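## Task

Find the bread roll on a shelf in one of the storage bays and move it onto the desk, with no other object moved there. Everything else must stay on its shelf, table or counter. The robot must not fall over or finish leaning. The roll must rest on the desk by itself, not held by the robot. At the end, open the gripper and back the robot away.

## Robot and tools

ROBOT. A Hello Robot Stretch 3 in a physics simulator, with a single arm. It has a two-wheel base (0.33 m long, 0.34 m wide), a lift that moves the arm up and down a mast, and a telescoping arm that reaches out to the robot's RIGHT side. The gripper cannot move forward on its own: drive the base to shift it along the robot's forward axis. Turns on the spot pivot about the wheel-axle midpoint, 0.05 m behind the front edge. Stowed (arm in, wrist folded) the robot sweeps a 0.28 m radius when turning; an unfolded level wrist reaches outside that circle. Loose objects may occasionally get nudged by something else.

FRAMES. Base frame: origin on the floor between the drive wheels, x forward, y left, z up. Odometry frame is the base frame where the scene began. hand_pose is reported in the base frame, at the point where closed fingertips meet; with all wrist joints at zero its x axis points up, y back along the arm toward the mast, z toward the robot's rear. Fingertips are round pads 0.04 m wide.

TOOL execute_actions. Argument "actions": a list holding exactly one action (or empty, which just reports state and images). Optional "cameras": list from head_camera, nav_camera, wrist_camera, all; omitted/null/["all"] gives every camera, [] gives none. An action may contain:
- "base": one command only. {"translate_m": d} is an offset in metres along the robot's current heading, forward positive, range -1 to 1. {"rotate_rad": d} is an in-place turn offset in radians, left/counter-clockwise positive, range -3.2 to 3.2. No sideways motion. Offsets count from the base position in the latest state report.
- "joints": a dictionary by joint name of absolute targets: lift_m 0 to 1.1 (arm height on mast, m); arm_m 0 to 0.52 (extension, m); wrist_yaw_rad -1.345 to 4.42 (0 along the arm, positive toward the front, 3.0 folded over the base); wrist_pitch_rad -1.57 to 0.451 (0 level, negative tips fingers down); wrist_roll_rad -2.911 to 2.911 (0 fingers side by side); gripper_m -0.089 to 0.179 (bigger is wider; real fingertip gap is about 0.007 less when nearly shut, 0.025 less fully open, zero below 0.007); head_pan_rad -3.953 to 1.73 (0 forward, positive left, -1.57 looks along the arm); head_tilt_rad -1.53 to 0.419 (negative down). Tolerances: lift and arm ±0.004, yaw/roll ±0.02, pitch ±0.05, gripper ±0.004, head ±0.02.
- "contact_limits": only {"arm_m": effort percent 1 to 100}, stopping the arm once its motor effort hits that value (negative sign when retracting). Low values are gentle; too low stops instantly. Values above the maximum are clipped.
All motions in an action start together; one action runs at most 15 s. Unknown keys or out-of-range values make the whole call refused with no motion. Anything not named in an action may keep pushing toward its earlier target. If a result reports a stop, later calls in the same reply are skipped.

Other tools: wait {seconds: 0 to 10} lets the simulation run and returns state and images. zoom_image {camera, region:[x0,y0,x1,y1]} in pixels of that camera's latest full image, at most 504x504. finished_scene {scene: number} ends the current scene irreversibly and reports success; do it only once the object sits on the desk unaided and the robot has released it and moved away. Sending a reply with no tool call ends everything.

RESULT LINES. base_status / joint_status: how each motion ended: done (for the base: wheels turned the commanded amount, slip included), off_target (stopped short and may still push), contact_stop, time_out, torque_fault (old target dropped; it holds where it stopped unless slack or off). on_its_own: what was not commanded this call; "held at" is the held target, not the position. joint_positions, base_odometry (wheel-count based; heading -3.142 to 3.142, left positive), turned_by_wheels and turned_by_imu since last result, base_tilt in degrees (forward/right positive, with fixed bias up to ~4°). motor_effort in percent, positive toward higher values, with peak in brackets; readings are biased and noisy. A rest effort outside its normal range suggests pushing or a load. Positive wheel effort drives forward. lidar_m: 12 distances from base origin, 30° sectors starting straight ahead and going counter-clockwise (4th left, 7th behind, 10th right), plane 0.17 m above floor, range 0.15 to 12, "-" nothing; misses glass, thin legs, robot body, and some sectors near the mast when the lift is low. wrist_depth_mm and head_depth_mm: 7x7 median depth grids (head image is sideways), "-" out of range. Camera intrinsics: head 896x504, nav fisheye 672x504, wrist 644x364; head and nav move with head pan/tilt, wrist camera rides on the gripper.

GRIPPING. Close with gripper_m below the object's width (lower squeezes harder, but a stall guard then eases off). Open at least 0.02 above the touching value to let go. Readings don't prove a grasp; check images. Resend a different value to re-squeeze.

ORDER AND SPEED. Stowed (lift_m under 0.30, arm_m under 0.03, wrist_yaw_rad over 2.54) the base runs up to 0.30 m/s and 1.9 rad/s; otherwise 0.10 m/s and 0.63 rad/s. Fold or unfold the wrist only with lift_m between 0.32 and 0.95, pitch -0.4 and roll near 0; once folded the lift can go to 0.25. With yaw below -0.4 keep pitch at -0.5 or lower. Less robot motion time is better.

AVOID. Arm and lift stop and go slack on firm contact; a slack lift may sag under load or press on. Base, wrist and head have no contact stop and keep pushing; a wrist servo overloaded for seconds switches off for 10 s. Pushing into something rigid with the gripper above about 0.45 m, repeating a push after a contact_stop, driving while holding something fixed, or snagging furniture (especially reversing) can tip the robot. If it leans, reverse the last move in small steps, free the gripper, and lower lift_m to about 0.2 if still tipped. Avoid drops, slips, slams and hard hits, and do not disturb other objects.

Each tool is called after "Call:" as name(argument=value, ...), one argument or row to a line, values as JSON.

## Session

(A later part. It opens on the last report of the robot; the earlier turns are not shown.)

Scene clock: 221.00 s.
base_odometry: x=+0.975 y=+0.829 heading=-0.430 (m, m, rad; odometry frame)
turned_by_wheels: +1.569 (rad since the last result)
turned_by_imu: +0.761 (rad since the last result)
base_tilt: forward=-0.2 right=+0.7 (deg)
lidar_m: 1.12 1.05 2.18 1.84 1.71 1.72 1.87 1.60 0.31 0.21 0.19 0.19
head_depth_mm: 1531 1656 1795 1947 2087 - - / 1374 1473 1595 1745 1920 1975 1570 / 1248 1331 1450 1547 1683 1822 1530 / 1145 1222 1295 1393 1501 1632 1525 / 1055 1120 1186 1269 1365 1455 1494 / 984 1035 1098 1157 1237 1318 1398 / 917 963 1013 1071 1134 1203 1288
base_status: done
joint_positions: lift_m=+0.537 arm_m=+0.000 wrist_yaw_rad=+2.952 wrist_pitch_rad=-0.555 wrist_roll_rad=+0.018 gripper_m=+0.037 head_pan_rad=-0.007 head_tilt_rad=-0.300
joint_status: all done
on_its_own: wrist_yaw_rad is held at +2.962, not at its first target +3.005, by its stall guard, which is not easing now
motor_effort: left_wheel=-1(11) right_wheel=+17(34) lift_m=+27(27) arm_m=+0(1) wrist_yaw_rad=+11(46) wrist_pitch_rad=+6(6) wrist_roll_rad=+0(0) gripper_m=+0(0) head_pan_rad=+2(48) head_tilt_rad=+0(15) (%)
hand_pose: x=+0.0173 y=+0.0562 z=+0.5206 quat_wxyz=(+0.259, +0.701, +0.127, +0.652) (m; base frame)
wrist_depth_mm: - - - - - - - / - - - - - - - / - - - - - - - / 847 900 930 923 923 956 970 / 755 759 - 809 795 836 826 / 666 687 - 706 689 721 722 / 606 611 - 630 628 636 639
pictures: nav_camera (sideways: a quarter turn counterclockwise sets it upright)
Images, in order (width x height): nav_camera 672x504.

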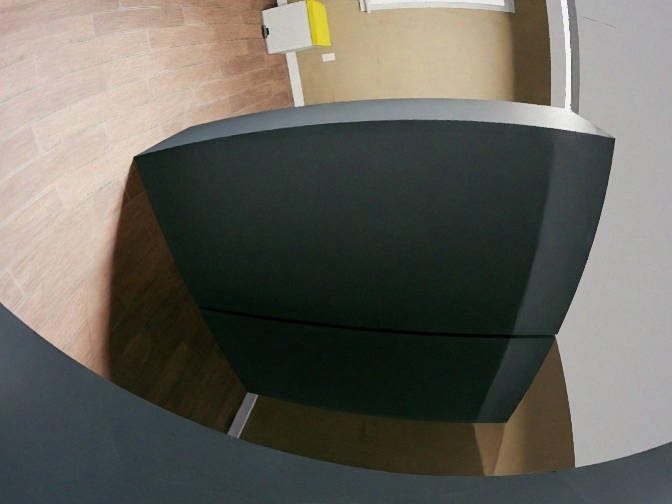

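Call:
execute_actions(
  actions=[
    {"base":{"translate_m":0.3},"joints":{"wrist_yaw_rad":3.0}},
  ],
  cameras=[],
)

Call:
execute_actions(
  actions=[
    {"base":{"rotate_rad":2.4}},
  ],
  cameras=["nav_camera"],
)

Scene clock: 232.33 s.
base_odometry: x=+1.248 y=+0.704 heading=-0.430 (m, m, rad; odometry frame)
turned_by_wheels: +0.000 (rad since the last result)
turned_by_imu: -0.905 (rad since the last result)
base_tilt: forward=-0.3 right=+0.7 (deg)
lidar_m: - - 1.00 0.96 2.59 1.89 1.84 1.91 1.85 0.21 0.15 -
head_depth_mm: - - - - - - - / - - - - - - - / - - - - - - - / - - - - - - - / - - - - - - - / - - - - - - - / - - - - - - -
base_status: done
joint_positions: lift_m=+0.537 arm_m=+0.000 wrist_yaw_rad=+3.017 wrist_pitch_rad=-0.555 wrist_roll_rad=+0.018 gripper_m=+0.037 head_pan_rad=-0.005 head_tilt_rad=-0.301
joint_status: all done
on_its_own: wrist_yaw_rad is at rest, and its effort (-19) is outside its rest range (-12 to +12)
motor_effort: left_wheel=+3(25) right_wheel=+17(62) lift_m=+27(29) arm_m=+0(1) wrist_yaw_rad=-19(34) wrist_pitch_rad=+6(6) wrist_roll_rad=+0(0) gripper_m=+0(0) head_pan_rad=+1(2) head_tilt_rad=+1(0) (%)
hand_pose: x=+0.0042 y=+0.0582 z=+0.5206 quat_wxyz=(+0.238, +0.697, +0.149, +0.660) (m; base frame)
wrist_depth_mm: - - - - 992 945 69 / - - - - - - 69 / - - - - - 101 68 / 861 880 893 924 929 101 68 / 746 771 758 799 151 99 67 / 655 669 - 699 163 98 67 / 593 620 - 621 205 97 66
pictures: none
No camera images: the call's "cameras" was empty. Leave "cameras" out to get every camera's image.

Scene clock: 237.10 s.
base_odometry: x=+1.247 y=+0.704 heading=+1.970 (m, m, rad; odometry frame)
turned_by_wheels: +2.400 (rad since the last result)
turned_by_imu: +1.185 (rad since the last result)
base_tilt: forward=-0.3 right=+0.7 (deg)
lidar_m: 1.08 2.66 1.85 1.70 1.69 1.81 1.69 1.23 0.26 0.21 0.21 0.23
head_depth_mm: 1127 1212 1304 1397 1523 1668 1555 / 1079 1150 1227 1323 1425 1551 1541 / 1029 1094 1162 1246 1337 1450 1508 / 984 1043 1106 1183 1262 1355 1447 / 941 1000 1057 1125 1197 1285 1372 / 904 954 1011 1075 1146 1225 1315 / 2526 2635 2763 2938 2309 1810 1474
base_status: done
joint_positions: lift_m=+0.537 arm_m=+0.000 wrist_yaw_rad=+2.958 wrist_pitch_rad=-0.555 wrist_roll_rad=+0.018 gripper_m=+0.037 head_pan_rad=-0.005 head_tilt_rad=-0.301
joint_status: not commanded
on_its_own: wrist_yaw_rad is held at +2.956, not at your +3.000, by its stall guard, which is not easing now
motor_effort: left_wheel=-1(6) right_wheel=+14(54) lift_m=+27(27) arm_m=+1(0) wrist_yaw_rad=-2(48) wrist_pitch_rad=+6(6) wrist_roll_rad=+0(0) gripper_m=+0(0) head_pan_rad=+1(1) head_tilt_rad=+1(0) (%)
hand_pose: x=+0.0161 y=+0.0564 z=+0.5206 quat_wxyz=(+0.257, +0.701, +0.129, +0.653) (m; base frame)
wrist_depth_mm: - - - - - - - / - - - - - - - / - - - - - - - / 898 891 933 928 950 974 981 / 757 786 - 777 825 823 853 / 665 688 - 692 689 715 733 / 606 612 - 629 626 651 644
pictures: nav_camera (sideways: a quarter turn counterclockwise sets it upright)
Images, in order (width x height): nav_camera 672x504.

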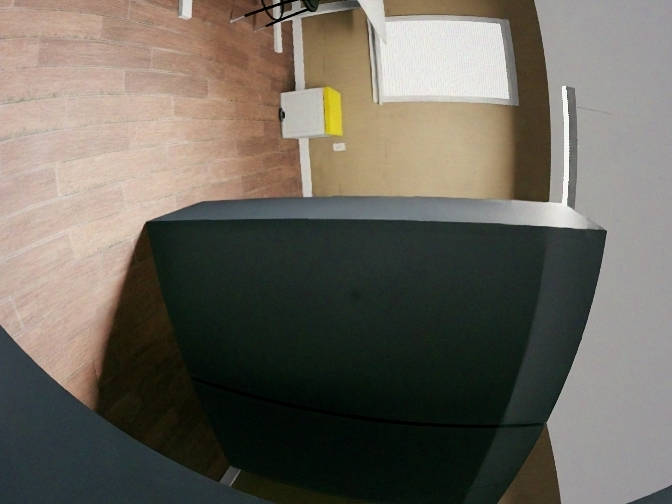

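Call:
execute_actions(
  actions=[
    {"base":{"translate_m":0.1}},
  ],
  cameras=[],
)

Scene clock: 250.80 s.
base_odometry: x=+1.209 y=+0.797 heading=+1.969 (m, m, rad; odometry frame)
turned_by_wheels: +0.000 (rad since the last result)
turned_by_imu: -0.325 (rad since the last result)
base_tilt: forward=-0.2 right=+0.7 (deg)
lidar_m: 1.13 1.04 2.63 1.83 1.71 1.72 1.91 1.72 0.33 0.20 0.18 0.18
head_depth_mm: 1606 1749 1884 2046 2221 - - / 1425 1542 1673 1845 2019 2006 1556 / 1281 1381 1474 1618 1757 1864 1529 / 1173 1248 1332 1433 1543 1682 1516 / 1082 1143 1209 1287 1387 1481 1502 / 991 1045 1105 1171 1250 1339 1407 / 926 970 1020 1081 1144 1212 1296
base_status: done
joint_positions: lift_m=+0.537 arm_m=+0.000 wrist_yaw_rad=+2.976 wrist_pitch_rad=-0.555 wrist_roll_rad=+0.018 gripper_m=+0.037 head_pan_rad=-0.005 head_tilt_rad=-0.301
joint_status: not commanded
on_its_own: wrist_yaw_rad is held at +2.956, not at your +3.000, by its stall guard, which is not easing now; wrist_yaw_rad is at rest, and its effort (-24) is outside its rest range (-12 to +12)
motor_effort: left_wheel=+3(8) right_wheel=+6(15) lift_m=+27(27) arm_m=+2(2) wrist_yaw_rad=-24(48) wrist_pitch_rad=+6(6) wrist_roll_rad=+0(0) gripper_m=+0(0) head_pan_rad=+1(1) head_tilt_rad=+0(0) (%)
hand_pose: x=+0.0125 y=+0.0571 z=+0.5206 quat_wxyz=(+0.251, +0.699, +0.135, +0.655) (m; base frame)
wrist_depth_mm: - - - - - - - / - - - - - - - / - - - - - - - / 853 868 897 908 914 953 967 / 747 772 - 788 817 809 832 / 664 685 - 709 704 729 730 / 605 617 - 642 631 633 650
pictures: none
No camera images: the call's "cameras" was empty. Leave "cameras" out to get every camera's image.

Forward is blocked; reverse.

Call:
execute_actions(
  actions=[
    {"base":{"translate_m":-0.4}},
  ],
  cameras=["nav_camera"],
)

Scene clock: 260.23 s.
base_odometry: x=+1.364 y=+0.428 heading=+1.970 (m, m, rad; odometry frame)
turned_by_wheels: +0.000 (rad since the last result)
turned_by_imu: -0.001 (rad since the last result)
base_tilt: forward=-0.3 right=+0.7 (deg)
lidar_m: 0.54 1.40 1.92 1.61 1.45 1.46 1.58 1.42 1.05 1.63 0.44 0.44
head_depth_mm: 407 420 434 448 463 478 496 / 444 459 474 491 509 530 552 / 486 504 524 546 567 593 619 / 1522 1629 1736 1876 1969 1809 724 / 1410 1483 1588 1687 1822 1861 1500 / 1298 1365 1452 1531 1635 1728 1492 / 1205 1270 1337 1405 1491 1589 1472
base_status: done
joint_positions: lift_m=+0.537 arm_m=+0.000 wrist_yaw_rad=+2.958 wrist_pitch_rad=-0.555 wrist_roll_rad=+0.018 gripper_m=+0.037 head_pan_rad=-0.005 head_tilt_rad=-0.301
joint_status: not commanded
on_its_own: wrist_yaw_rad is held at +2.956, not at your +3.000, by its stall guard, which is not easing now
motor_effort: left_wheel=+3(1) right_wheel=-1(5) lift_m=+27(27) arm_m=+0(1) wrist_yaw_rad=-1(24) wrist_pitch_rad=+6(6) wrist_roll_rad=+0(0) gripper_m=+0(0) head_pan_rad=+1(2) head_tilt_rad=+1(0) (%)
hand_pose: x=+0.0162 y=+0.0564 z=+0.5206 quat_wxyz=(+0.257, +0.701, +0.129, +0.653) (m; base frame)
wrist_depth_mm: - - - - - - - / - - - - - - - / - - - - - - - / 889 881 916 918 947 992 973 / 773 760 - 798 820 826 834 / 679 672 - 710 689 711 738 / 607 623 - 618 632 640 648
pictures: nav_camera (sideways: a quarter turn counterclockwise sets it upright)
Images, in order (width x height): nav_camera 672x504.

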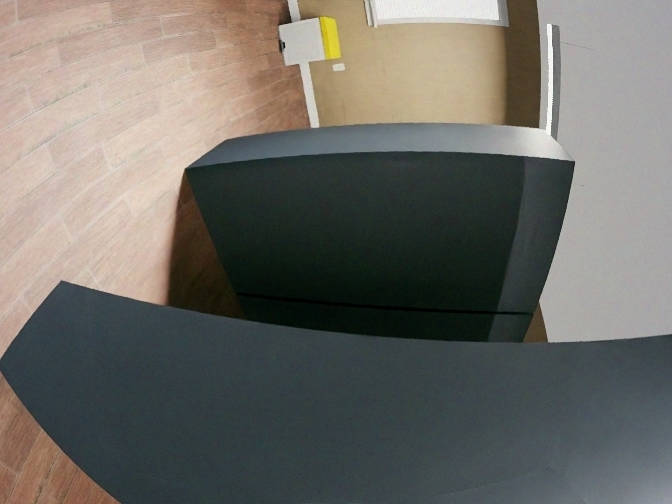

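Call:
execute_actions(
  actions=[
    {"base":{"translate_m":-0.6}},
  ],
  cameras=[],
)

Call:
execute_actions(
  actions=[
    {"base":{"rotate_rad":-0.78}},
  ],
  cameras=["nav_camera"],
)

Scene clock: 276.90 s.
base_odometry: x=+1.597 y=-0.125 heading=+1.970 (m, m, rad; odometry frame)
turned_by_wheels: +0.000 (rad since the last result)
turned_by_imu: -0.001 (rad since the last result)
base_tilt: forward=-0.2 right=+0.9 (deg)
lidar_m: 1.01 1.97 1.88 1.18 1.03 1.05 1.07 0.96 0.97 0.97 1.78 0.93
head_depth_mm: 796 822 849 885 938 1054 1228 / 870 899 931 959 1000 1036 1092 / 952 990 1023 1065 1113 1162 1210 / 2072 2134 2243 1197 1249 1316 1385 / 1945 2001 2138 2286 2380 1926 1506 / 1749 1849 1959 2062 2206 1908 1494 / 1651 1729 1843 1942 2091 1866 1474
base_status: done
joint_positions: lift_m=+0.537 arm_m=+0.000 wrist_yaw_rad=+2.958 wrist_pitch_rad=-0.555 wrist_roll_rad=+0.018 gripper_m=+0.037 head_pan_rad=-0.005 head_tilt_rad=-0.301
joint_status: not commanded
on_its_own: wrist_yaw_rad is held at +2.956, not at your +3.000, by its stall guard, which is not easing now
motor_effort: left_wheel=+3(1) right_wheel=-1(4) lift_m=+27(27) arm_m=+1(2) wrist_yaw_rad=-2(1) wrist_pitch_rad=+6(5) wrist_roll_rad=+0(0) gripper_m=+0(0) head_pan_rad=+1(2) head_tilt_rad=+0(1) (%)
hand_pose: x=+0.0162 y=+0.0564 z=+0.5206 quat_wxyz=(+0.257, +0.701, +0.129, +0.653) (m; base frame)
wrist_depth_mm: 835 - - - - - - / 889 993 - - - - - / 950 - - - - - - / 890 880 922 916 953 951 999 / 776 760 - 795 813 832 829 / 675 690 - 700 690 727 735 / 591 617 - 617 628 643 657
pictures: none
No camera images: the call's "cameras" was empty. Leave "cameras" out to get every camera's image.

Scene clock: 279.13 s.
base_odometry: x=+1.597 y=-0.125 heading=+1.190 (m, m, rad; odometry frame)
turned_by_wheels: -0.780 (rad since the last result)
turned_by_imu: -0.785 (rad since the last result)
base_tilt: forward=-0.2 right=+0.8 (deg)
lidar_m: 1.22 0.93 1.97 2.19 1.40 1.08 1.04 1.11 0.98 0.97 1.03 0.97
head_depth_mm: 2275 2360 1679 1724 1772 1821 1480 / 2320 2420 2549 2693 2631 1904 1533 / 2314 2429 2600 2708 2725 1962 1528 / 2350 2443 2581 2744 2704 1947 1519 / 2328 2439 2565 2712 2566 1931 1496 / 1441 1511 1614 1714 1827 1761 1482 / 1038 1081 1128 1175 1222 1279 1341
base_status: done
joint_positions: lift_m=+0.537 arm_m=+0.000 wrist_yaw_rad=+2.958 wrist_pitch_rad=-0.555 wrist_roll_rad=+0.018 gripper_m=+0.037 head_pan_rad=-0.005 head_tilt_rad=-0.301
joint_status: not commanded
on_its_own: wrist_yaw_rad is held at +2.956, not at your +3.000, by its stall guard, which is not easing now
motor_effort: left_wheel=+4(6) right_wheel=-2(6) lift_m=+27(27) arm_m=+0(0) wrist_yaw_rad=-3(1) wrist_pitch_rad=+6(6) wrist_roll_rad=+0(0) gripper_m=+0(0) head_pan_rad=+1(1) head_tilt_rad=+0(0) (%)
hand_pose: x=+0.0162 y=+0.0564 z=+0.5206 quat_wxyz=(+0.257, +0.701, +0.129, +0.653) (m; base frame)
wrist_depth_mm: - - - - - - - / - - - - - - 955 / - - - - - - 964 / 866 870 929 938 938 976 905 / 764 776 - 785 829 811 841 / 663 688 - 691 689 719 725 / 605 626 - 635 638 638 650
pictures: nav_camera (sideways: a quarter turn counterclockwise sets it upright)
Images, in order (width x height): nav_camera 672x504.

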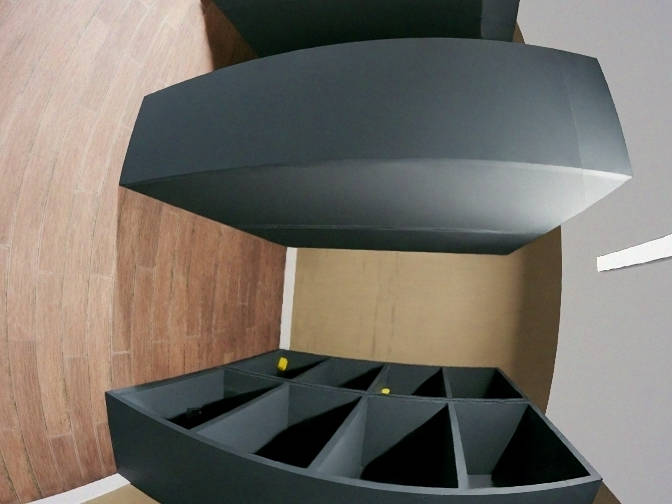

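Aim slightly right to centre, then enter.

Call:
execute_actions(
  actions=[
    {"base":{"rotate_rad":-0.2}},
  ],
  cameras=[],
)

Call:
execute_actions(
  actions=[
    {"base":{"translate_m":0.8}},
  ],
  cameras=[],
)

Call:
execute_actions(
  actions=[
    {"base":{"rotate_rad":0.2}},
  ],
  cameras=[],
)

Call:
execute_actions(
  actions=[
    {"base":{"translate_m":0.6},"joints":{"head_pan_rad":-1.57}},
  ],
  cameras=["nav_camera"],
)

Scene clock: 293.77 s.
base_odometry: x=+1.597 y=-0.125 heading=+0.990 (m, m, rad; odometry frame)
turned_by_wheels: -0.200 (rad since the last result)
turned_by_imu: -0.202 (rad since the last result)
base_tilt: forward=-0.1 right=+0.9 (deg)
lidar_m: 1.78 0.93 1.06 2.27 1.72 1.15 1.03 1.06 1.04 0.96 0.98 0.97
head_depth_mm: 1543 1598 1750 1170 977 1025 1096 / 1526 1581 1704 1787 1661 1649 1407 / 2308 2421 1770 1836 1901 1858 1519 / 2353 2469 2576 2758 2700 1943 1518 / 2310 2439 2571 2762 2655 1913 1504 / 2274 2411 2535 2698 2628 1903 1493 / 2224 2345 2447 2608 2380 1875 1481
base_status: done
joint_positions: lift_m=+0.537 arm_m=+0.000 wrist_yaw_rad=+2.958 wrist_pitch_rad=-0.555 wrist_roll_rad=+0.018 gripper_m=+0.037 head_pan_rad=-0.005 head_tilt_rad=-0.301
joint_status: not commanded
on_its_own: wrist_yaw_rad is held at +2.956, not at your +3.000, by its stall guard, which is not easing now
motor_effort: left_wheel=+3(7) right_wheel=-2(5) lift_m=+27(27) arm_m=+0(1) wrist_yaw_rad=-2(2) wrist_pitch_rad=+6(6) wrist_roll_rad=+0(0) gripper_m=+0(0) head_pan_rad=+1(1) head_tilt_rad=+0(1) (%)
hand_pose: x=+0.0162 y=+0.0564 z=+0.5206 quat_wxyz=(+0.257, +0.701, +0.129, +0.653) (m; base frame)
wrist_depth_mm: - - - - - - 809 / - - - - - - 825 / - - - - - - 837 / 882 898 938 941 947 941 953 / 768 761 - 818 806 815 860 / 660 683 - 698 693 731 728 / 598 627 - 617 619 631 655
pictures: none
No camera images: the call's "cameras" was empty. Leave "cameras" out to get every camera's image.

Scene clock: 302.73 s.
base_odometry: x=+2.036 y=+0.544 heading=+0.990 (m, m, rad; odometry frame)
turned_by_wheels: +0.000 (rad since the last result)
turned_by_imu: -0.002 (rad since the last result)
base_tilt: forward=-0.3 right=+0.8 (deg)
lidar_m: 1.89 0.82 0.55 0.51 2.60 2.00 1.83 1.41 0.94 0.41 0.41 1.00
head_depth_mm: 828 862 906 959 1029 1102 922 / 1643 1691 1793 1023 1044 1088 1161 / 1649 1725 1819 1940 1717 1784 1434 / 1647 1735 1851 1964 2078 1939 1515 / 1620 1707 1809 1921 2053 1927 1498 / 1595 1683 1780 1889 2019 1898 1493 / 1571 1665 1758 1849 1969 1878 1476
base_status: done
joint_positions: lift_m=+0.537 arm_m=+0.000 wrist_yaw_rad=+2.958 wrist_pitch_rad=-0.555 wrist_roll_rad=+0.018 gripper_m=+0.037 head_pan_rad=-0.005 head_tilt_rad=-0.301
joint_status: not commanded
on_its_own: wrist_yaw_rad is held at +2.956, not at your +3.000, by its stall guard, which is not easing now
motor_effort: left_wheel=+3(7) right_wheel=-3(3) lift_m=+27(27) arm_m=+1(1) wrist_yaw_rad=-1(3) wrist_pitch_rad=+6(6) wrist_roll_rad=+0(0) gripper_m=+0(0) head_pan_rad=+1(1) head_tilt_rad=+1(1) (%)
hand_pose: x=+0.0162 y=+0.0564 z=+0.5206 quat_wxyz=(+0.257, +0.701, +0.129, +0.653) (m; base frame)
wrist_depth_mm: - - - 546 575 597 625 / - - - 625 640 697 751 / - - - 721 774 824 896 / 876 870 920 853 870 955 995 / 760 774 - 826 804 836 834 / 664 680 - 706 687 718 742 / 606 613 - 623 633 636 644
pictures: none
No camera images: the call's "cameras" was empty. Leave "cameras" out to get every camera's image.

Scene clock: 304.17 s.
base_odometry: x=+2.036 y=+0.544 heading=+1.190 (m, m, rad; odometry frame)
turned_by_wheels: +0.200 (rad since the last result)
turned_by_imu: +0.201 (rad since the last result)
base_tilt: forward=-0.1 right=+0.9 (deg)
lidar_m: 1.49 0.66 0.51 0.51 2.43 1.89 1.83 1.15 0.89 0.41 0.91 1.00
head_depth_mm: 1592 1649 1745 1832 1685 1293 1147 / 1618 1708 1794 1879 1976 1893 1506 / 1626 1707 1808 1907 2042 1962 1529 / 1626 1718 1810 1922 2060 1958 1511 / 1635 1736 1824 1939 2075 1924 1502 / 1636 1721 1822 1931 2044 1903 1493 / 1264 1327 1382 1440 1507 1572 1433
base_status: done
joint_positions: lift_m=+0.537 arm_m=+0.000 wrist_yaw_rad=+2.958 wrist_pitch_rad=-0.555 wrist_roll_rad=+0.018 gripper_m=+0.037 head_pan_rad=-0.005 head_tilt_rad=-0.301
joint_status: not commanded
on_its_own: wrist_yaw_rad is held at +2.956, not at your +3.000, by its stall guard, which is not easing now
motor_effort: left_wheel=-1(5) right_wheel=+4(7) lift_m=+27(27) arm_m=+1(0) wrist_yaw_rad=-1(2) wrist_pitch_rad=+6(5) wrist_roll_rad=+0(0) gripper_m=+0(0) head_pan_rad=+1(2) head_tilt_rad=+1(0) (%)
hand_pose: x=+0.0162 y=+0.0564 z=+0.5206 quat_wxyz=(+0.257, +0.701, +0.129, +0.653) (m; base frame)
wrist_depth_mm: - - - - 530 523 514 / - - - - 595 590 583 / - - - - 692 683 679 / 879 872 927 870 785 792 805 / 762 761 - 789 806 802 833 / 669 700 - 707 689 727 738 / 596 619 - 618 636 639 644
pictures: none
No camera images: the call's "cameras" was empty. Leave "cameras" out to get every camera's image.

Scene clock: 311.13 s.
base_odometry: x=+2.259 y=+1.101 heading=+1.190 (m, m, rad; odometry frame)
turned_by_wheels: +0.000 (rad since the last result)
turned_by_imu: -0.002 (rad since the last result)
base_tilt: forward=-0.2 right=+0.8 (deg)
lidar_m: 1.30 0.60 0.46 0.45 0.48 0.71 2.43 0.69 0.81 0.91 0.55 1.32
head_depth_mm: 369 793 834 885 689 508 920 / 379 800 842 885 676 505 914 / 390 802 847 892 666 518 908 / 400 807 854 896 655 513 897 / 411 815 856 896 646 528 887 / 422 816 864 900 636 523 881 / 433 774 817 834 627 517 852
base_status: done
joint_positions: lift_m=+0.537 arm_m=+0.000 wrist_yaw_rad=+2.958 wrist_pitch_rad=-0.555 wrist_roll_rad=+0.018 gripper_m=+0.037 head_pan_rad=-1.563 head_tilt_rad=-0.301
joint_status: all done
on_its_own: wrist_yaw_rad is held at +2.956, not at your +3.000, by its stall guard, which is not easing now
motor_effort: left_wheel=-2(1) right_wheel=+3(7) lift_m=+27(27) arm_m=+1(1) wrist_yaw_rad=-2(1) wrist_pitch_rad=+6(5) wrist_roll_rad=+0(0) gripper_m=+0(0) head_pan_rad=-2(26) head_tilt_rad=+0(0) (%)
hand_pose: x=+0.0162 y=+0.0564 z=+0.5206 quat_wxyz=(+0.257, +0.701, +0.129, +0.653) (m; base frame)
wrist_depth_mm: 488 - 478 483 475 469 477 / 561 549 540 552 547 530 534 / 673 629 634 628 624 622 618 / 847 755 731 722 715 737 714 / 754 765 - 796 807 810 810 / 670 679 - 686 692 741 726 / 594 620 - 626 629 640 656
pictures: nav_camera (sideways: a quarter turn counterclockwise sets it upright)
Images, in order (width x height): nav_camera 672x504.

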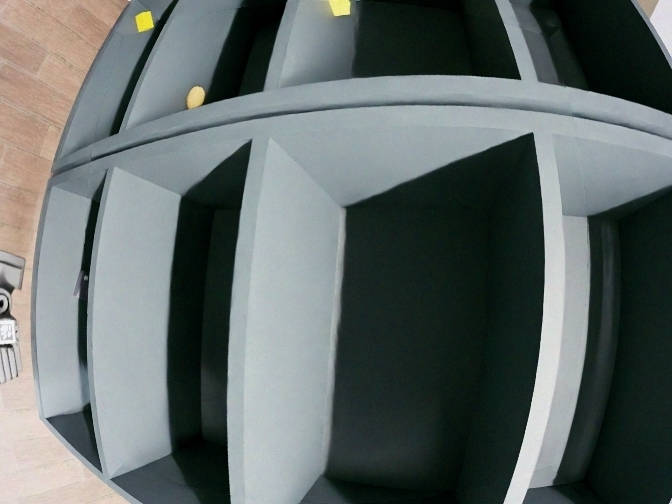

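Call:
execute_actions(
  actions=[
    {"base":{"translate_m":0.5},"joints":{"head_tilt_rad":-0.6}},
  ],
  cameras=["head_camera"],
)

Scene clock: 323.97 s.
base_odometry: x=+2.445 y=+1.565 heading=+1.190 (m, m, rad; odometry frame)
turned_by_wheels: +0.000 (rad since the last result)
turned_by_imu: -0.002 (rad since the last result)
base_tilt: forward=-0.3 right=+0.7 (deg)
lidar_m: 0.80 0.54 0.42 0.41 0.44 0.65 2.89 1.13 0.51 0.50 0.99 0.81
head_depth_mm: 389 428 486 539 1016 882 1138 / 624 547 497 546 628 756 1146 / 776 860 782 579 803 782 904 / 783 865 769 593 1054 858 1134 / 787 871 753 584 1044 851 1151 / 797 880 738 599 1032 862 1139 / 798 885 725 591 1017 857 1130
base_status: done
joint_positions: lift_m=+0.537 arm_m=+0.000 wrist_yaw_rad=+2.958 wrist_pitch_rad=-0.555 wrist_roll_rad=+0.018 gripper_m=+0.037 head_pan_rad=-1.563 head_tilt_rad=-0.592
joint_status: all done
on_its_own: wrist_yaw_rad is held at +2.956, not at your +3.000, by its stall guard, which is not easing now
motor_effort: left_wheel=-1(2) right_wheel=+3(7) lift_m=+27(27) arm_m=+1(1) wrist_yaw_rad=-2(2) wrist_pitch_rad=+6(6) wrist_roll_rad=+0(0) gripper_m=+0(0) head_pan_rad=-2(2) head_tilt_rad=-2(17) (%)
hand_pose: x=+0.0162 y=+0.0564 z=+0.5206 quat_wxyz=(+0.257, +0.701, +0.129, +0.653) (m; base frame)
wrist_depth_mm: 450 - 463 443 437 434 433 / 507 507 518 499 496 492 478 / 589 593 599 585 565 568 569 / 695 683 655 670 665 677 648 / 773 777 - 762 774 789 791 / 680 670 - 693 688 716 732 / 595 608 - 613 640 632 662
pictures: head_camera (sideways: a quarter turn clockwise sets it upright)
Images, in order (width x height): head_camera 896x504.

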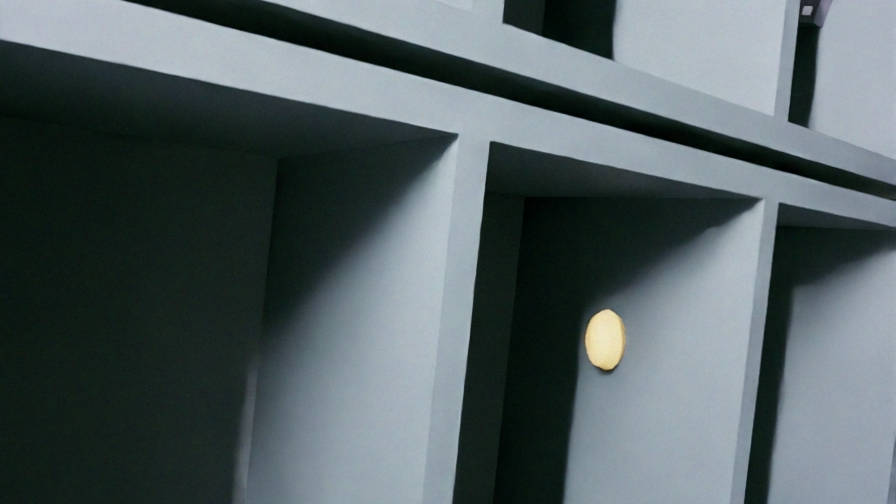

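Call:
execute_actions(
  actions=[
    {"base":{"translate_m":0.13},"joints":{"lift_m":0.5,"wrist_pitch_rad":-0.4,"wrist_yaw_rad":0,"gripper_m":0.15}},
  ],
  cameras=["wrist_camera"],
)

Scene clock: 334.50 s.
base_odometry: x=+2.493 y=+1.686 heading=+1.189 (m, m, rad; odometry frame)
turned_by_wheels: +0.000 (rad since the last result)
turned_by_imu: -0.001 (rad since the last result)
base_tilt: forward=-0.1 right=+0.9 (deg)
lidar_m: 0.67 0.53 0.41 0.40 0.43 0.63 2.93 1.26 0.55 0.96 0.82 0.69
head_depth_mm: 766 800 720 593 660 729 1107 / 782 859 800 588 977 837 921 / 785 868 784 601 1061 864 1167 / 792 875 767 591 1054 861 1157 / 798 882 753 608 1041 872 1150 / 804 885 738 601 1034 865 1141 / 808 894 687 595 1020 877 1131
base_status: done
joint_positions: lift_m=+0.500 arm_m=+0.000 wrist_yaw_rad=+0.002 wrist_pitch_rad=-0.424 wrist_roll_rad=+0.018 gripper_m=+0.150 head_pan_rad=-1.563 head_tilt_rad=-0.592
joint_status: all done
motor_effort: left_wheel=-2(2) right_wheel=+3(6) lift_m=+21(23) arm_m=+1(0) wrist_yaw_rad=-3(3) wrist_pitch_rad=+8(9) wrist_roll_rad=+0(0) gripper_m=+0(100) head_pan_rad=-3(2) head_tilt_rad=-2(3) (%)
hand_pose: x=-0.0210 y=-0.3688 z=+0.5115 quat_wxyz=(+0.685, +0.149, -0.697, -0.150) (m; base frame)
wrist_depth_mm: 331 346 366 397 392 456 322 / 593 303 285 276 275 296 284 / 650 895 879 845 765 260 248 / 678 866 892 883 836 470 285 / 647 - 725 742 743 410 313 / 649 628 625 641 645 - 348 / 590 604 604 574 566 462 585
pictures: wrist_camera
Images, in order (width x height): wrist_camera 644x364.

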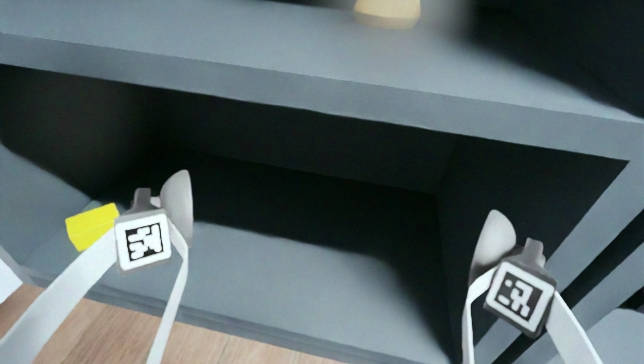

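Call:
execute_actions(
  actions=[
    {"joints":{"lift_m":0.62,"wrist_pitch_rad":-0.2}},
  ],
  cameras=["wrist_camera"],
)

Scene clock: 342.17 s.
base_odometry: x=+2.493 y=+1.686 heading=+1.189 (m, m, rad; odometry frame)
turned_by_wheels: +0.000 (rad since the last result)
turned_by_imu: -0.001 (rad since the last result)
base_tilt: forward=-0.3 right=+0.9 (deg)
lidar_m: 0.67 0.53 0.41 0.40 0.43 0.63 2.92 1.26 0.55 0.96 0.82 0.68
head_depth_mm: 765 803 720 591 660 730 1105 / 780 857 803 588 978 835 921 / 785 867 782 602 1066 866 1136 / 792 872 769 592 1055 859 1158 / 797 881 752 609 1039 870 1150 / 804 885 738 601 1029 866 1135 / 809 894 689 595 1021 877 1131
base_status: not commanded
joint_positions: lift_m=+0.620 arm_m=+0.000 wrist_yaw_rad=+0.002 wrist_pitch_rad=-0.226 wrist_roll_rad=+0.018 gripper_m=+0.150 head_pan_rad=-1.563 head_tilt_rad=-0.592
joint_status: all done
motor_effort: left_wheel=-2(2) right_wheel=+3(3) lift_m=+33(36) arm_m=+0(1) wrist_yaw_rad=-1(1) wrist_pitch_rad=+8(9) wrist_roll_rad=+0(0) gripper_m=+0(0) head_pan_rad=-2(2) head_tilt_rad=-2(2) (%)
hand_pose: x=-0.0210 y=-0.3895 z=+0.6776 quat_wxyz=(+0.696, +0.080, -0.709, -0.080) (m; base frame)
wrist_depth_mm: 607 735 692 667 630 590 323 / 642 771 747 693 690 538 314 / 592 648 694 732 712 505 301 / 449 480 496 504 539 474 288 / 409 - 381 393 416 412 277 / 655 855 881 357 341 - 298 / 699 728 757 803 769 373 319
pictures: wrist_camera
Images, in order (width x height): wrist_camera 644x364.

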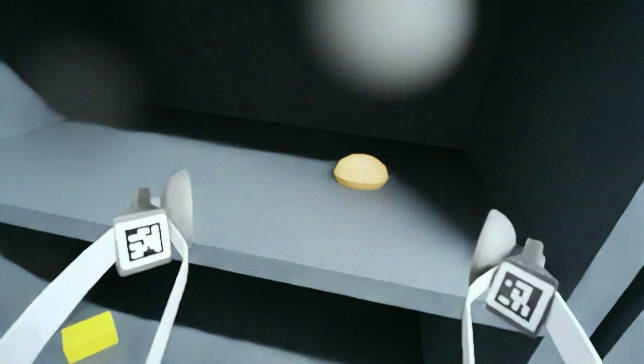

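Call:
execute_actions(
  actions=[
    {"joints":{"lift_m":0.58,"arm_m":0.2}},
  ],
  cameras=["wrist_camera"],
)

Scene clock: 350.07 s.
base_odometry: x=+2.493 y=+1.686 heading=+1.189 (m, m, rad; odometry frame)
turned_by_wheels: +0.000 (rad since the last result)
turned_by_imu: -0.001 (rad since the last result)
base_tilt: forward=-0.3 right=+0.9 (deg)
lidar_m: 0.67 0.53 0.41 0.40 0.43 0.63 2.92 1.25 0.55 0.96 0.82 0.69
head_depth_mm: 766 804 721 593 660 731 1110 / 778 861 804 586 976 839 917 / 786 866 782 601 1067 882 - / 793 876 767 591 1057 905 - / 798 883 751 609 1044 873 1142 / 802 884 736 601 1030 865 1140 / 809 895 687 594 1023 877 1131
base_status: not commanded
joint_positions: lift_m=+0.580 arm_m=+0.200 wrist_yaw_rad=+0.001 wrist_pitch_rad=-0.225 wrist_roll_rad=+0.018 gripper_m=+0.150 head_pan_rad=-1.563 head_tilt_rad=-0.593
joint_status: all done
motor_effort: left_wheel=-1(1) right_wheel=+3(3) lift_m=+20(29) arm_m=+3(7) wrist_yaw_rad=-1(2) wrist_pitch_rad=+8(9) wrist_roll_rad=+0(0) gripper_m=+0(0) head_pan_rad=-2(2) head_tilt_rad=-2(3) (%)
hand_pose: x=-0.0213 y=-0.5891 z=+0.6382 quat_wxyz=(+0.696, +0.079, -0.709, -0.080) (m; base frame)
wrist_depth_mm: 551 529 495 470 450 432 350 / 578 570 534 502 482 458 334 / 510 543 564 542 516 486 321 / 374 401 413 429 458 448 312 / 293 - 315 308 316 373 300 / 248 245 257 265 273 - 276 / 204 209 216 224 230 232 244
pictures: wrist_camera
Images, in order (width x height): wrist_camera 644x364.

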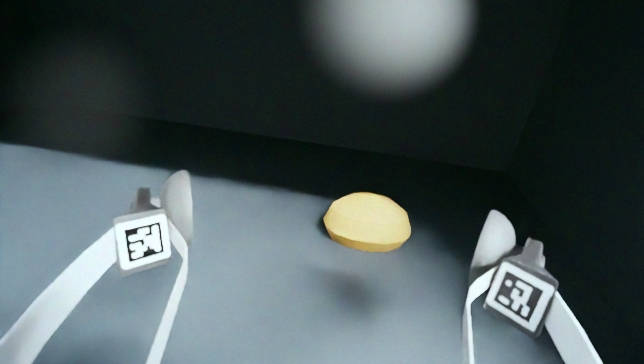

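Call:
execute_actions(
  actions=[
    {"joints":{"lift_m":0.54,"arm_m":0.32}},
  ],
  cameras=["wrist_camera"],
)

Scene clock: 356.77 s.
base_odometry: x=+2.493 y=+1.686 heading=+1.189 (m, m, rad; odometry frame)
turned_by_wheels: +0.000 (rad since the last result)
turned_by_imu: -0.001 (rad since the last result)
base_tilt: forward=-0.1 right=+0.9 (deg)
lidar_m: 0.67 0.53 0.41 0.40 0.43 0.63 2.92 1.26 0.55 0.96 0.82 0.69
head_depth_mm: 764 803 718 592 659 728 1108 / 779 862 800 587 979 837 920 / 783 867 782 601 1065 884 1150 / 790 871 767 592 1083 - 1157 / 795 880 753 611 1058 871 1147 / 803 887 735 601 1032 865 1136 / 810 895 687 594 1020 877 1133
base_status: not commanded
joint_positions: lift_m=+0.540 arm_m=+0.320 wrist_yaw_rad=+0.001 wrist_pitch_rad=-0.225 wrist_roll_rad=+0.018 gripper_m=+0.150 head_pan_rad=-1.563 head_tilt_rad=-0.593
joint_status: all done
motor_effort: left_wheel=-2(1) right_wheel=+3(3) lift_m=+20(20) arm_m=+4(2) wrist_yaw_rad=+0(1) wrist_pitch_rad=+8(8) wrist_roll_rad=+0(0) gripper_m=+0(0) head_pan_rad=-3(3) head_tilt_rad=-3(2) (%)
hand_pose: x=-0.0213 y=-0.7091 z=+0.5983 quat_wxyz=(+0.696, +0.079, -0.709, -0.080) (m; base frame)
wrist_depth_mm: 426 400 379 359 346 326 312 / 462 430 407 387 367 348 328 / 404 432 433 413 394 371 334 / 295 323 330 342 365 381 324 / 235 - 251 260 274 295 284 / 199 195 205 186 171 - 236 / 162 167 172 177 178 184 195
pictures: wrist_camera
Images, in order (width x height): wrist_camera 644x364.

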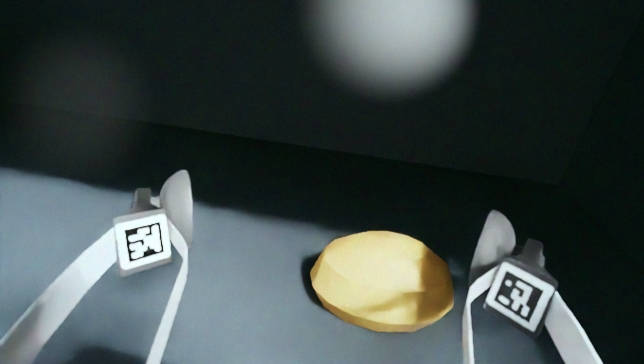

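Roll sits a bit lower than the pads; lower slightly and close.

Call:
execute_actions(
  actions=[
    {"joints":{"lift_m":0.515,"arm_m":0.33}},
  ],
  cameras=[],
)

Call:
execute_actions(
  actions=[
    {"joints":{"gripper_m":0.03}},
  ],
  cameras=[],
)

Call:
execute_actions(
  actions=[
    {"joints":{"lift_m":0.56}},
  ],
  cameras=[],
)

Call:
execute_actions(
  actions=[
    {"joints":{"arm_m":0.0}},
  ],
  cameras=["wrist_camera"],
)

Scene clock: 367.03 s.
base_odometry: x=+2.493 y=+1.686 heading=+1.189 (m, m, rad; odometry frame)
turned_by_wheels: +0.000 (rad since the last result)
turned_by_imu: -0.001 (rad since the last result)
base_tilt: forward=-0.2 right=+0.8 (deg)
lidar_m: 0.67 0.53 0.41 0.40 0.43 0.63 2.93 1.25 0.55 0.96 0.81 0.68
head_depth_mm: 766 802 720 593 659 731 1106 / 779 859 799 587 978 841 921 / 786 866 783 601 1064 895 1157 / 791 874 768 593 1061 - 1155 / 797 879 752 610 1044 870 1148 / 801 888 736 601 1032 865 1138 / 808 894 688 595 1022 876 1130
base_status: not commanded
joint_positions: lift_m=+0.515 arm_m=+0.330 wrist_yaw_rad=+0.001 wrist_pitch_rad=-0.225 wrist_roll_rad=+0.018 gripper_m=+0.150 head_pan_rad=-1.563 head_tilt_rad=-0.593
joint_status: all done
motor_effort: left_wheel=-2(2) right_wheel=+3(3) lift_m=+20(21) arm_m=+3(4) wrist_yaw_rad=+0(1) wrist_pitch_rad=+8(9) wrist_roll_rad=+0(0) gripper_m=+0(0) head_pan_rad=-3(2) head_tilt_rad=-2(2) (%)
hand_pose: x=-0.0213 y=-0.7191 z=+0.5733 quat_wxyz=(+0.696, +0.079, -0.709, -0.080) (m; base frame)
wrist_depth_mm: 410 389 374 353 335 319 306 / 440 421 398 376 358 337 323 / 345 364 389 397 385 365 337 / 252 269 275 287 304 324 312 / 198 - 211 198 155 249 250 / - 165 172 166 151 - 199 / 138 140 146 150 155 155 165
pictures: none
No camera images: the call's "cameras" was empty. Leave "cameras" out to get every camera's image.

Scene clock: 368.73 s.
base_odometry: x=+2.493 y=+1.686 heading=+1.189 (m, m, rad; odometry frame)
turned_by_wheels: +0.000 (rad since the last result)
turned_by_imu: +0.000 (rad since the last result)
base_tilt: forward=-0.2 right=+0.9 (deg)
lidar_m: 0.67 0.53 0.41 0.40 0.43 0.63 2.92 1.25 0.55 0.96 0.82 0.69
head_depth_mm: 766 803 719 591 660 730 1106 / 780 862 795 587 976 838 921 / 784 866 781 601 1067 893 1157 / 792 877 767 590 1057 - 1155 / 798 883 751 611 1061 875 1147 / 803 889 738 599 1031 865 1138 / 808 892 688 595 1020 877 1132
base_status: not commanded
joint_positions: lift_m=+0.515 arm_m=+0.330 wrist_yaw_rad=+0.001 wrist_pitch_rad=-0.224 wrist_roll_rad=+0.018 gripper_m=+0.031 head_pan_rad=-1.563 head_tilt_rad=-0.593
joint_status: all done
motor_effort: left_wheel=-1(1) right_wheel=+3(3) lift_m=+20(20) arm_m=+4(3) wrist_yaw_rad=-1(0) wrist_pitch_rad=+8(8) wrist_roll_rad=+0(0) gripper_m=-13(100) head_pan_rad=-2(2) head_tilt_rad=-3(2) (%)
hand_pose: x=-0.0213 y=-0.7192 z=+0.5736 quat_wxyz=(+0.696, +0.079, -0.709, -0.080) (m; base frame)
wrist_depth_mm: 408 388 370 354 338 321 304 / 440 423 400 379 361 340 318 / 347 365 390 394 379 364 336 / 249 262 281 290 307 326 312 / 198 203 - 161 220 242 254 / 163 167 168 164 172 192 199 / 139 143 145 150 155 159 164
pictures: none
No camera images: the call's "cameras" was empty. Leave "cameras" out to get every camera's image.

Scene clock: 369.97 s.
base_odometry: x=+2.493 y=+1.686 heading=+1.189 (m, m, rad; odometry frame)
turned_by_wheels: +0.000 (rad since the last result)
turned_by_imu: +0.000 (rad since the last result)
base_tilt: forward=-0.2 right=+0.7 (deg)
lidar_m: 0.67 0.53 0.41 0.40 0.43 0.63 2.92 1.25 0.55 0.96 0.82 0.69
head_depth_mm: 766 802 720 592 659 730 1107 / 779 859 800 587 979 838 918 / 785 864 781 600 1066 893 1165 / 789 873 766 591 1097 - 1158 / 799 880 753 609 1069 871 1147 / 802 890 737 600 1029 865 1141 / 805 894 686 596 1015 880 1134
base_status: not commanded
joint_positions: lift_m=+0.560 arm_m=+0.330 wrist_yaw_rad=+0.001 wrist_pitch_rad=-0.224 wrist_roll_rad=+0.018 gripper_m=+0.031 head_pan_rad=-1.563 head_tilt_rad=-0.593
joint_status: all done
motor_effort: left_wheel=-1(1) right_wheel=+3(3) lift_m=+34(36) arm_m=+3(4) wrist_yaw_rad=-1(0) wrist_pitch_rad=+8(8) wrist_roll_rad=+0(0) gripper_m=-12(12) head_pan_rad=-3(3) head_tilt_rad=-3(3) (%)
hand_pose: x=-0.0213 y=-0.7192 z=+0.6180 quat_wxyz=(+0.696, +0.079, -0.709, -0.080) (m; base frame)
wrist_depth_mm: 412 391 364 352 338 321 306 / 445 419 398 380 358 341 326 / 455 442 435 405 387 363 335 / 333 348 374 386 398 385 325 / 262 273 - 161 292 320 302 / 216 222 223 167 229 257 264 / 184 189 194 200 207 212 218
pictures: none
No camera images: the call's "cameras" was empty. Leave "cameras" out to get every camera's image.

Scene clock: 373.60 s.
base_odometry: x=+2.493 y=+1.686 heading=+1.189 (m, m, rad; odometry frame)
turned_by_wheels: +0.000 (rad since the last result)
turned_by_imu: -0.001 (rad since the last result)
base_tilt: forward=-0.3 right=+0.9 (deg)
lidar_m: 0.67 0.53 0.41 0.40 0.43 0.63 2.91 1.26 0.55 0.96 0.82 0.69
head_depth_mm: 766 804 721 592 660 731 1106 / 779 862 799 588 979 840 926 / 785 866 783 603 1066 864 1154 / 792 875 766 592 1056 858 1104 / 796 881 752 611 1038 873 1125 / 803 886 737 600 1031 863 1143 / 810 895 688 595 1021 878 1132
base_status: not commanded
joint_positions: lift_m=+0.560 arm_m=+0.001 wrist_yaw_rad=+0.000 wrist_pitch_rad=-0.224 wrist_roll_rad=+0.018 gripper_m=+0.031 head_pan_rad=-1.563 head_tilt_rad=-0.593
joint_status: all done
motor_effort: left_wheel=-1(1) right_wheel=+3(3) lift_m=+33(34) arm_m=-3(7) wrist_yaw_rad=-2(0) wrist_pitch_rad=+8(8) wrist_roll_rad=+0(0) gripper_m=-12(12) head_pan_rad=-2(2) head_tilt_rad=-2(3) (%)
hand_pose: x=-0.0214 y=-0.3900 z=+0.6180 quat_wxyz=(+0.696, +0.079, -0.709, -0.080) (m; base frame)
wrist_depth_mm: 610 735 689 647 633 582 323 / 612 746 715 714 667 540 310 / 459 490 523 575 624 502 300 / 369 358 382 394 414 412 288 / 678 913 - 161 300 324 278 / 692 811 809 168 811 312 296 / 628 670 706 720 705 369 318
pictures: wrist_camera
Images, in order (width x height): wrist_camera 644x364.

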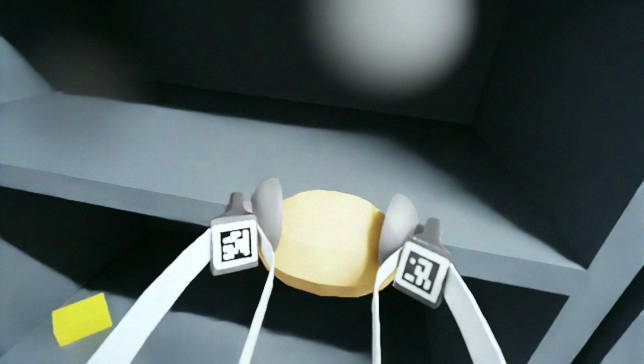

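Held. Fold and reverse out ~1.6 m.

Call:
execute_actions(
  actions=[
    {"joints":{"wrist_pitch_rad":-0.4,"wrist_yaw_rad":3.0,"head_pan_rad":0,"head_tilt_rad":-0.3}},
  ],
  cameras=[],
)

Call:
execute_actions(
  actions=[
    {"base":{"translate_m":-1.0}},
  ],
  cameras=[],
)

Call:
execute_actions(
  actions=[
    {"base":{"translate_m":-0.7}},
  ],
  cameras=[],
)

Call:
execute_actions(
  actions=[
    {"base":{"rotate_rad":1.57}},
  ],
  cameras=["nav_camera"],
)

Scene clock: 385.97 s.
base_odometry: x=+2.493 y=+1.686 heading=+1.189 (m, m, rad; odometry frame)
turned_by_wheels: +0.000 (rad since the last result)
turned_by_imu: -0.001 (rad since the last result)
base_tilt: forward=-0.2 right=+0.8 (deg)
lidar_m: 0.67 0.53 0.41 0.40 0.43 0.63 2.93 1.26 0.55 0.96 0.82 0.69
head_depth_mm: 544 575 608 646 686 732 790 / 547 577 611 648 691 738 793 / 549 579 614 652 693 743 798 / 552 581 613 654 696 746 803 / 553 585 618 656 699 751 808 / 555 588 623 661 705 754 811 / 558 589 624 665 707 760 815
base_status: not commanded
joint_positions: lift_m=+0.560 arm_m=+0.000 wrist_yaw_rad=+2.998 wrist_pitch_rad=-0.417 wrist_roll_rad=+0.018 gripper_m=+0.031 head_pan_rad=-0.007 head_tilt_rad=-0.310
joint_status: all done
motor_effort: left_wheel=-1(1) right_wheel=+3(3) lift_m=+34(33) arm_m=-3(3) wrist_yaw_rad=+2(3) wrist_pitch_rad=+5(6) wrist_roll_rad=+0(0) gripper_m=-12(12) head_pan_rad=+2(24) head_tilt_rad=+4(20) (%)
hand_pose: x=+0.0109 y=+0.0768 z=+0.5727 quat_wxyz=(+0.197, +0.706, +0.095, +0.673) (m; base frame)
wrist_depth_mm: 428 423 418 409 409 403 394 / 474 472 463 455 450 444 434 / 532 538 517 509 493 490 471 / 607 608 - 555 565 543 544 / 712 694 - 160 609 625 620 / 766 769 746 168 761 721 698 / 660 682 665 689 715 729 706
pictures: none
No camera images: the call's "cameras" was empty. Leave "cameras" out to get every camera's image.

Scene clock: 397.03 s.
base_odometry: x=+2.121 y=+0.758 heading=+1.189 (m, m, rad; odometry frame)
turned_by_wheels: +0.000 (rad since the last result)
turned_by_imu: -0.001 (rad since the last result)
base_tilt: forward=-0.3 right=+0.7 (deg)
lidar_m: 1.44 0.64 0.50 0.49 0.52 2.12 2.06 1.17 0.45 0.86 0.90 0.80
head_depth_mm: 1395 1470 1540 1616 1655 1665 1448 / 1418 1497 1590 1671 1766 1831 1531 / 1424 1501 1585 1684 1783 1861 1513 / 1430 1512 1599 1700 1811 1866 1502 / 1437 1524 1606 1702 1821 1881 1487 / 1449 1518 1606 1707 1834 1884 1477 / 1233 1278 1340 1392 1454 1513 1424
base_status: done
joint_positions: lift_m=+0.560 arm_m=+0.000 wrist_yaw_rad=+2.998 wrist_pitch_rad=-0.417 wrist_roll_rad=+0.018 gripper_m=+0.031 head_pan_rad=-0.007 head_tilt_rad=-0.310
joint_status: not commanded
motor_effort: left_wheel=-1(4) right_wheel=+3(3) lift_m=+33(34) arm_m=-4(3) wrist_yaw_rad=+1(3) wrist_pitch_rad=+6(6) wrist_roll_rad=+0(0) gripper_m=-12(12) head_pan_rad=+2(2) head_tilt_rad=+4(5) (%)
hand_pose: x=+0.0109 y=+0.0768 z=+0.5726 quat_wxyz=(+0.197, +0.706, +0.095, +0.673) (m; base frame)
wrist_depth_mm: - - 496 488 477 478 472 / - - 550 533 531 521 524 / - - 615 614 590 579 574 / - - - 663 679 652 641 / 893 887 - 161 725 758 739 / 754 776 756 168 771 833 809 / 647 682 678 700 705 722 736
pictures: none
No camera images: the call's "cameras" was empty. Leave "cameras" out to get every camera's image.

Scene clock: 405.00 s.
base_odometry: x=+1.860 y=+0.108 heading=+1.189 (m, m, rad; odometry frame)
turned_by_wheels: +0.000 (rad since the last result)
turned_by_imu: -0.001 (rad since the last result)
base_tilt: forward=-0.2 right=+0.8 (deg)
lidar_m: 1.61 0.74 0.79 2.88 1.82 1.41 1.37 1.09 0.85 0.83 0.66 0.62
head_depth_mm: 1778 1299 1309 1351 1453 1232 1351 / 2023 2122 2201 2304 1966 1609 1475 / 2038 2130 2297 2408 2502 1943 1516 / 2043 2150 2275 2423 2515 1924 1509 / 2037 2166 2283 2453 2532 1907 1492 / 1916 2022 2134 2266 2331 1901 1476 / 1374 1431 1490 1573 1634 1678 1469
base_status: done
joint_positions: lift_m=+0.560 arm_m=+0.000 wrist_yaw_rad=+2.998 wrist_pitch_rad=-0.417 wrist_roll_rad=+0.018 gripper_m=+0.031 head_pan_rad=-0.007 head_tilt_rad=-0.310
joint_status: not commanded
motor_effort: left_wheel=-1(6) right_wheel=+3(3) lift_m=+34(33) arm_m=-3(3) wrist_yaw_rad=+3(3) wrist_pitch_rad=+6(6) wrist_roll_rad=+0(0) gripper_m=-12(12) head_pan_rad=+2(2) head_tilt_rad=+3(4) (%)
hand_pose: x=+0.0108 y=+0.0768 z=+0.5726 quat_wxyz=(+0.197, +0.706, +0.095, +0.673) (m; base frame)
wrist_depth_mm: - - - - - - 626 / - - - - - 967 615 / - - - - - 959 636 / - - - - - 914 714 / 879 895 - 161 941 898 801 / 754 765 751 168 764 856 870 / 660 680 676 689 703 729 743
pictures: none
No camera images: the call's "cameras" was empty. Leave "cameras" out to get every camera's image.

Scene clock: 408.47 s.
base_odometry: x=+1.860 y=+0.108 heading=+2.759 (m, m, rad; odometry frame)
turned_by_wheels: +1.570 (rad since the last result)
turned_by_imu: +1.578 (rad since the last result)
base_tilt: forward=-0.3 right=+0.8 (deg)
lidar_m: 2.88 1.82 1.41 1.37 1.09 0.85 0.83 0.66 0.63 1.62 0.74 0.79
head_depth_mm: 2009 1780 1837 1923 2040 1985 1541 / 3360 3546 3706 3784 2304 1966 1535 / 3438 3576 3795 3995 2709 1943 1515 / 3412 3573 3708 3615 2645 1914 1512 / 3411 3615 3784 3890 2625 1913 1493 / 3440 3621 3669 3519 2585 1875 1478 / 3333 3584 3331 3223 2465 1859 1461
base_status: done
joint_positions: lift_m=+0.560 arm_m=+0.000 wrist_yaw_rad=+2.998 wrist_pitch_rad=-0.417 wrist_roll_rad=+0.018 gripper_m=+0.031 head_pan_rad=-0.007 head_tilt_rad=-0.310
joint_status: not commanded
motor_effort: left_wheel=-2(4) right_wheel=+3(7) lift_m=+33(34) arm_m=-2(3) wrist_yaw_rad=+2(3) wrist_pitch_rad=+5(5) wrist_roll_rad=+0(0) gripper_m=-12(12) head_pan_rad=+2(2) head_tilt_rad=+4(4) (%)
hand_pose: x=+0.0108 y=+0.0768 z=+0.5726 quat_wxyz=(+0.197, +0.706, +0.095, +0.673) (m; base frame)
wrist_depth_mm: 937 - - - - - - / 961 - - - - - - / 992 - - - - - - / 960 - - - - - - / 868 895 - 161 923 - 991 / 745 776 769 168 782 821 848 / 664 675 684 702 723 725 732
pictures: nav_camera (sideways: a quarter turn counterclockwise sets it upright)
Images, in order (width x height): nav_camera 672x504.

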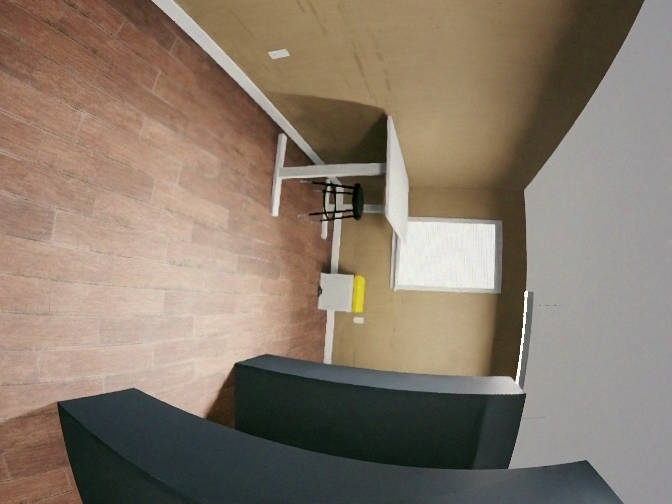

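Call:
execute_actions(
  actions=[
    {"base":{"translate_m":1.0},"joints":{"lift_m":0.9}},
  ],
  cameras=[],
)

Call:
execute_actions(
  actions=[
    {"base":{"translate_m":1.0}},
  ],
  cameras=["nav_camera"],
)

Scene clock: 426.77 s.
base_odometry: x=+0.933 y=+0.481 heading=+2.759 (m, m, rad; odometry frame)
turned_by_wheels: +0.000 (rad since the last result)
turned_by_imu: -0.003 (rad since the last result)
base_tilt: forward=-0.2 right=+0.8 (deg)
lidar_m: 2.19 1.50 1.33 1.30 1.39 1.86 1.76 1.48 0.60 0.59 1.20 1.09
head_depth_mm: 2492 2642 2779 2934 2790 1971 1489 / 2492 2648 2812 2946 2745 1965 1533 / 2539 2641 2807 2915 2691 1937 1514 / 2550 2671 2811 2848 2678 1932 1502 / 2529 2675 2822 3010 2622 1895 1491 / 2533 2690 2789 3016 2577 1882 1471 / 2550 2716 2757 2530 2401 1858 1465
base_status: done
joint_positions: lift_m=+0.900 arm_m=+0.000 wrist_yaw_rad=+2.998 wrist_pitch_rad=-0.418 wrist_roll_rad=+0.018 gripper_m=+0.031 head_pan_rad=-0.007 head_tilt_rad=-0.310
joint_status: all done
motor_effort: left_wheel=-1(3) right_wheel=+3(6) lift_m=+34(33) arm_m=-2(2) wrist_yaw_rad=+1(2) wrist_pitch_rad=+6(6) wrist_roll_rad=+0(0) gripper_m=-12(12) head_pan_rad=+2(2) head_tilt_rad=+4(4) (%)
hand_pose: x=+0.0108 y=+0.0766 z=+0.9123 quat_wxyz=(+0.197, +0.706, +0.095, +0.673) (m; base frame)
wrist_depth_mm: - - - - - - - / - - - - - - - / - - - - - - - / - - - - - - - / - - - 161 - - - / - - - 168 - - - / - - - - - - -
pictures: none
No camera images: the call's "cameras" was empty. Leave "cameras" out to get every camera's image.

Scene clock: 438.00 s.
base_odometry: x=+0.005 y=+0.855 heading=+2.759 (m, m, rad; odometry frame)
turned_by_wheels: +0.000 (rad since the last result)
turned_by_imu: -0.003 (rad since the last result)
base_tilt: forward=-0.2 right=+0.7 (deg)
lidar_m: 1.53 0.98 0.79 1.22 1.30 1.90 2.45 1.20 1.83 0.67 0.71 1.54
head_depth_mm: 1642 1730 1820 1941 2058 1990 1537 / 1640 1736 1833 1959 2055 1894 1526 / 1648 1739 1840 1934 1769 1741 1523 / 1650 1747 1832 1960 1755 1737 1504 / 1647 1736 1849 1956 2107 1906 1489 / 1669 1757 1855 1987 2092 1881 1474 / 1674 1769 1870 1980 2119 1810 1464
base_status: done
joint_positions: lift_m=+0.900 arm_m=+0.000 wrist_yaw_rad=+2.998 wrist_pitch_rad=-0.418 wrist_roll_rad=+0.018 gripper_m=+0.031 head_pan_rad=-0.007 head_tilt_rad=-0.310
joint_status: not commanded
motor_effort: left_wheel=-1(2) right_wheel=+3(6) lift_m=+34(34) arm_m=-2(2) wrist_yaw_rad=+2(2) wrist_pitch_rad=+6(6) wrist_roll_rad=+0(0) gripper_m=-12(12) head_pan_rad=+2(2) head_tilt_rad=+4(4) (%)
hand_pose: x=+0.0108 y=+0.0766 z=+0.9123 quat_wxyz=(+0.197, +0.706, +0.095, +0.673) (m; base frame)
wrist_depth_mm: - - - - - 442 449 / - - - - - - - / - - - - - - - / - - - - - - - / - - - 161 - - - / - - - 168 - - - / 980 - - - - - -
pictures: nav_camera (sideways: a quarter turn counterclockwise sets it upright)
Images, in order (width x height): nav_camera 672x504.

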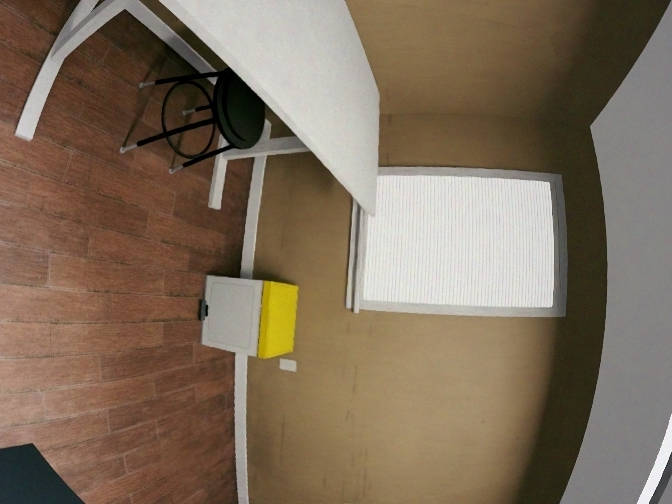

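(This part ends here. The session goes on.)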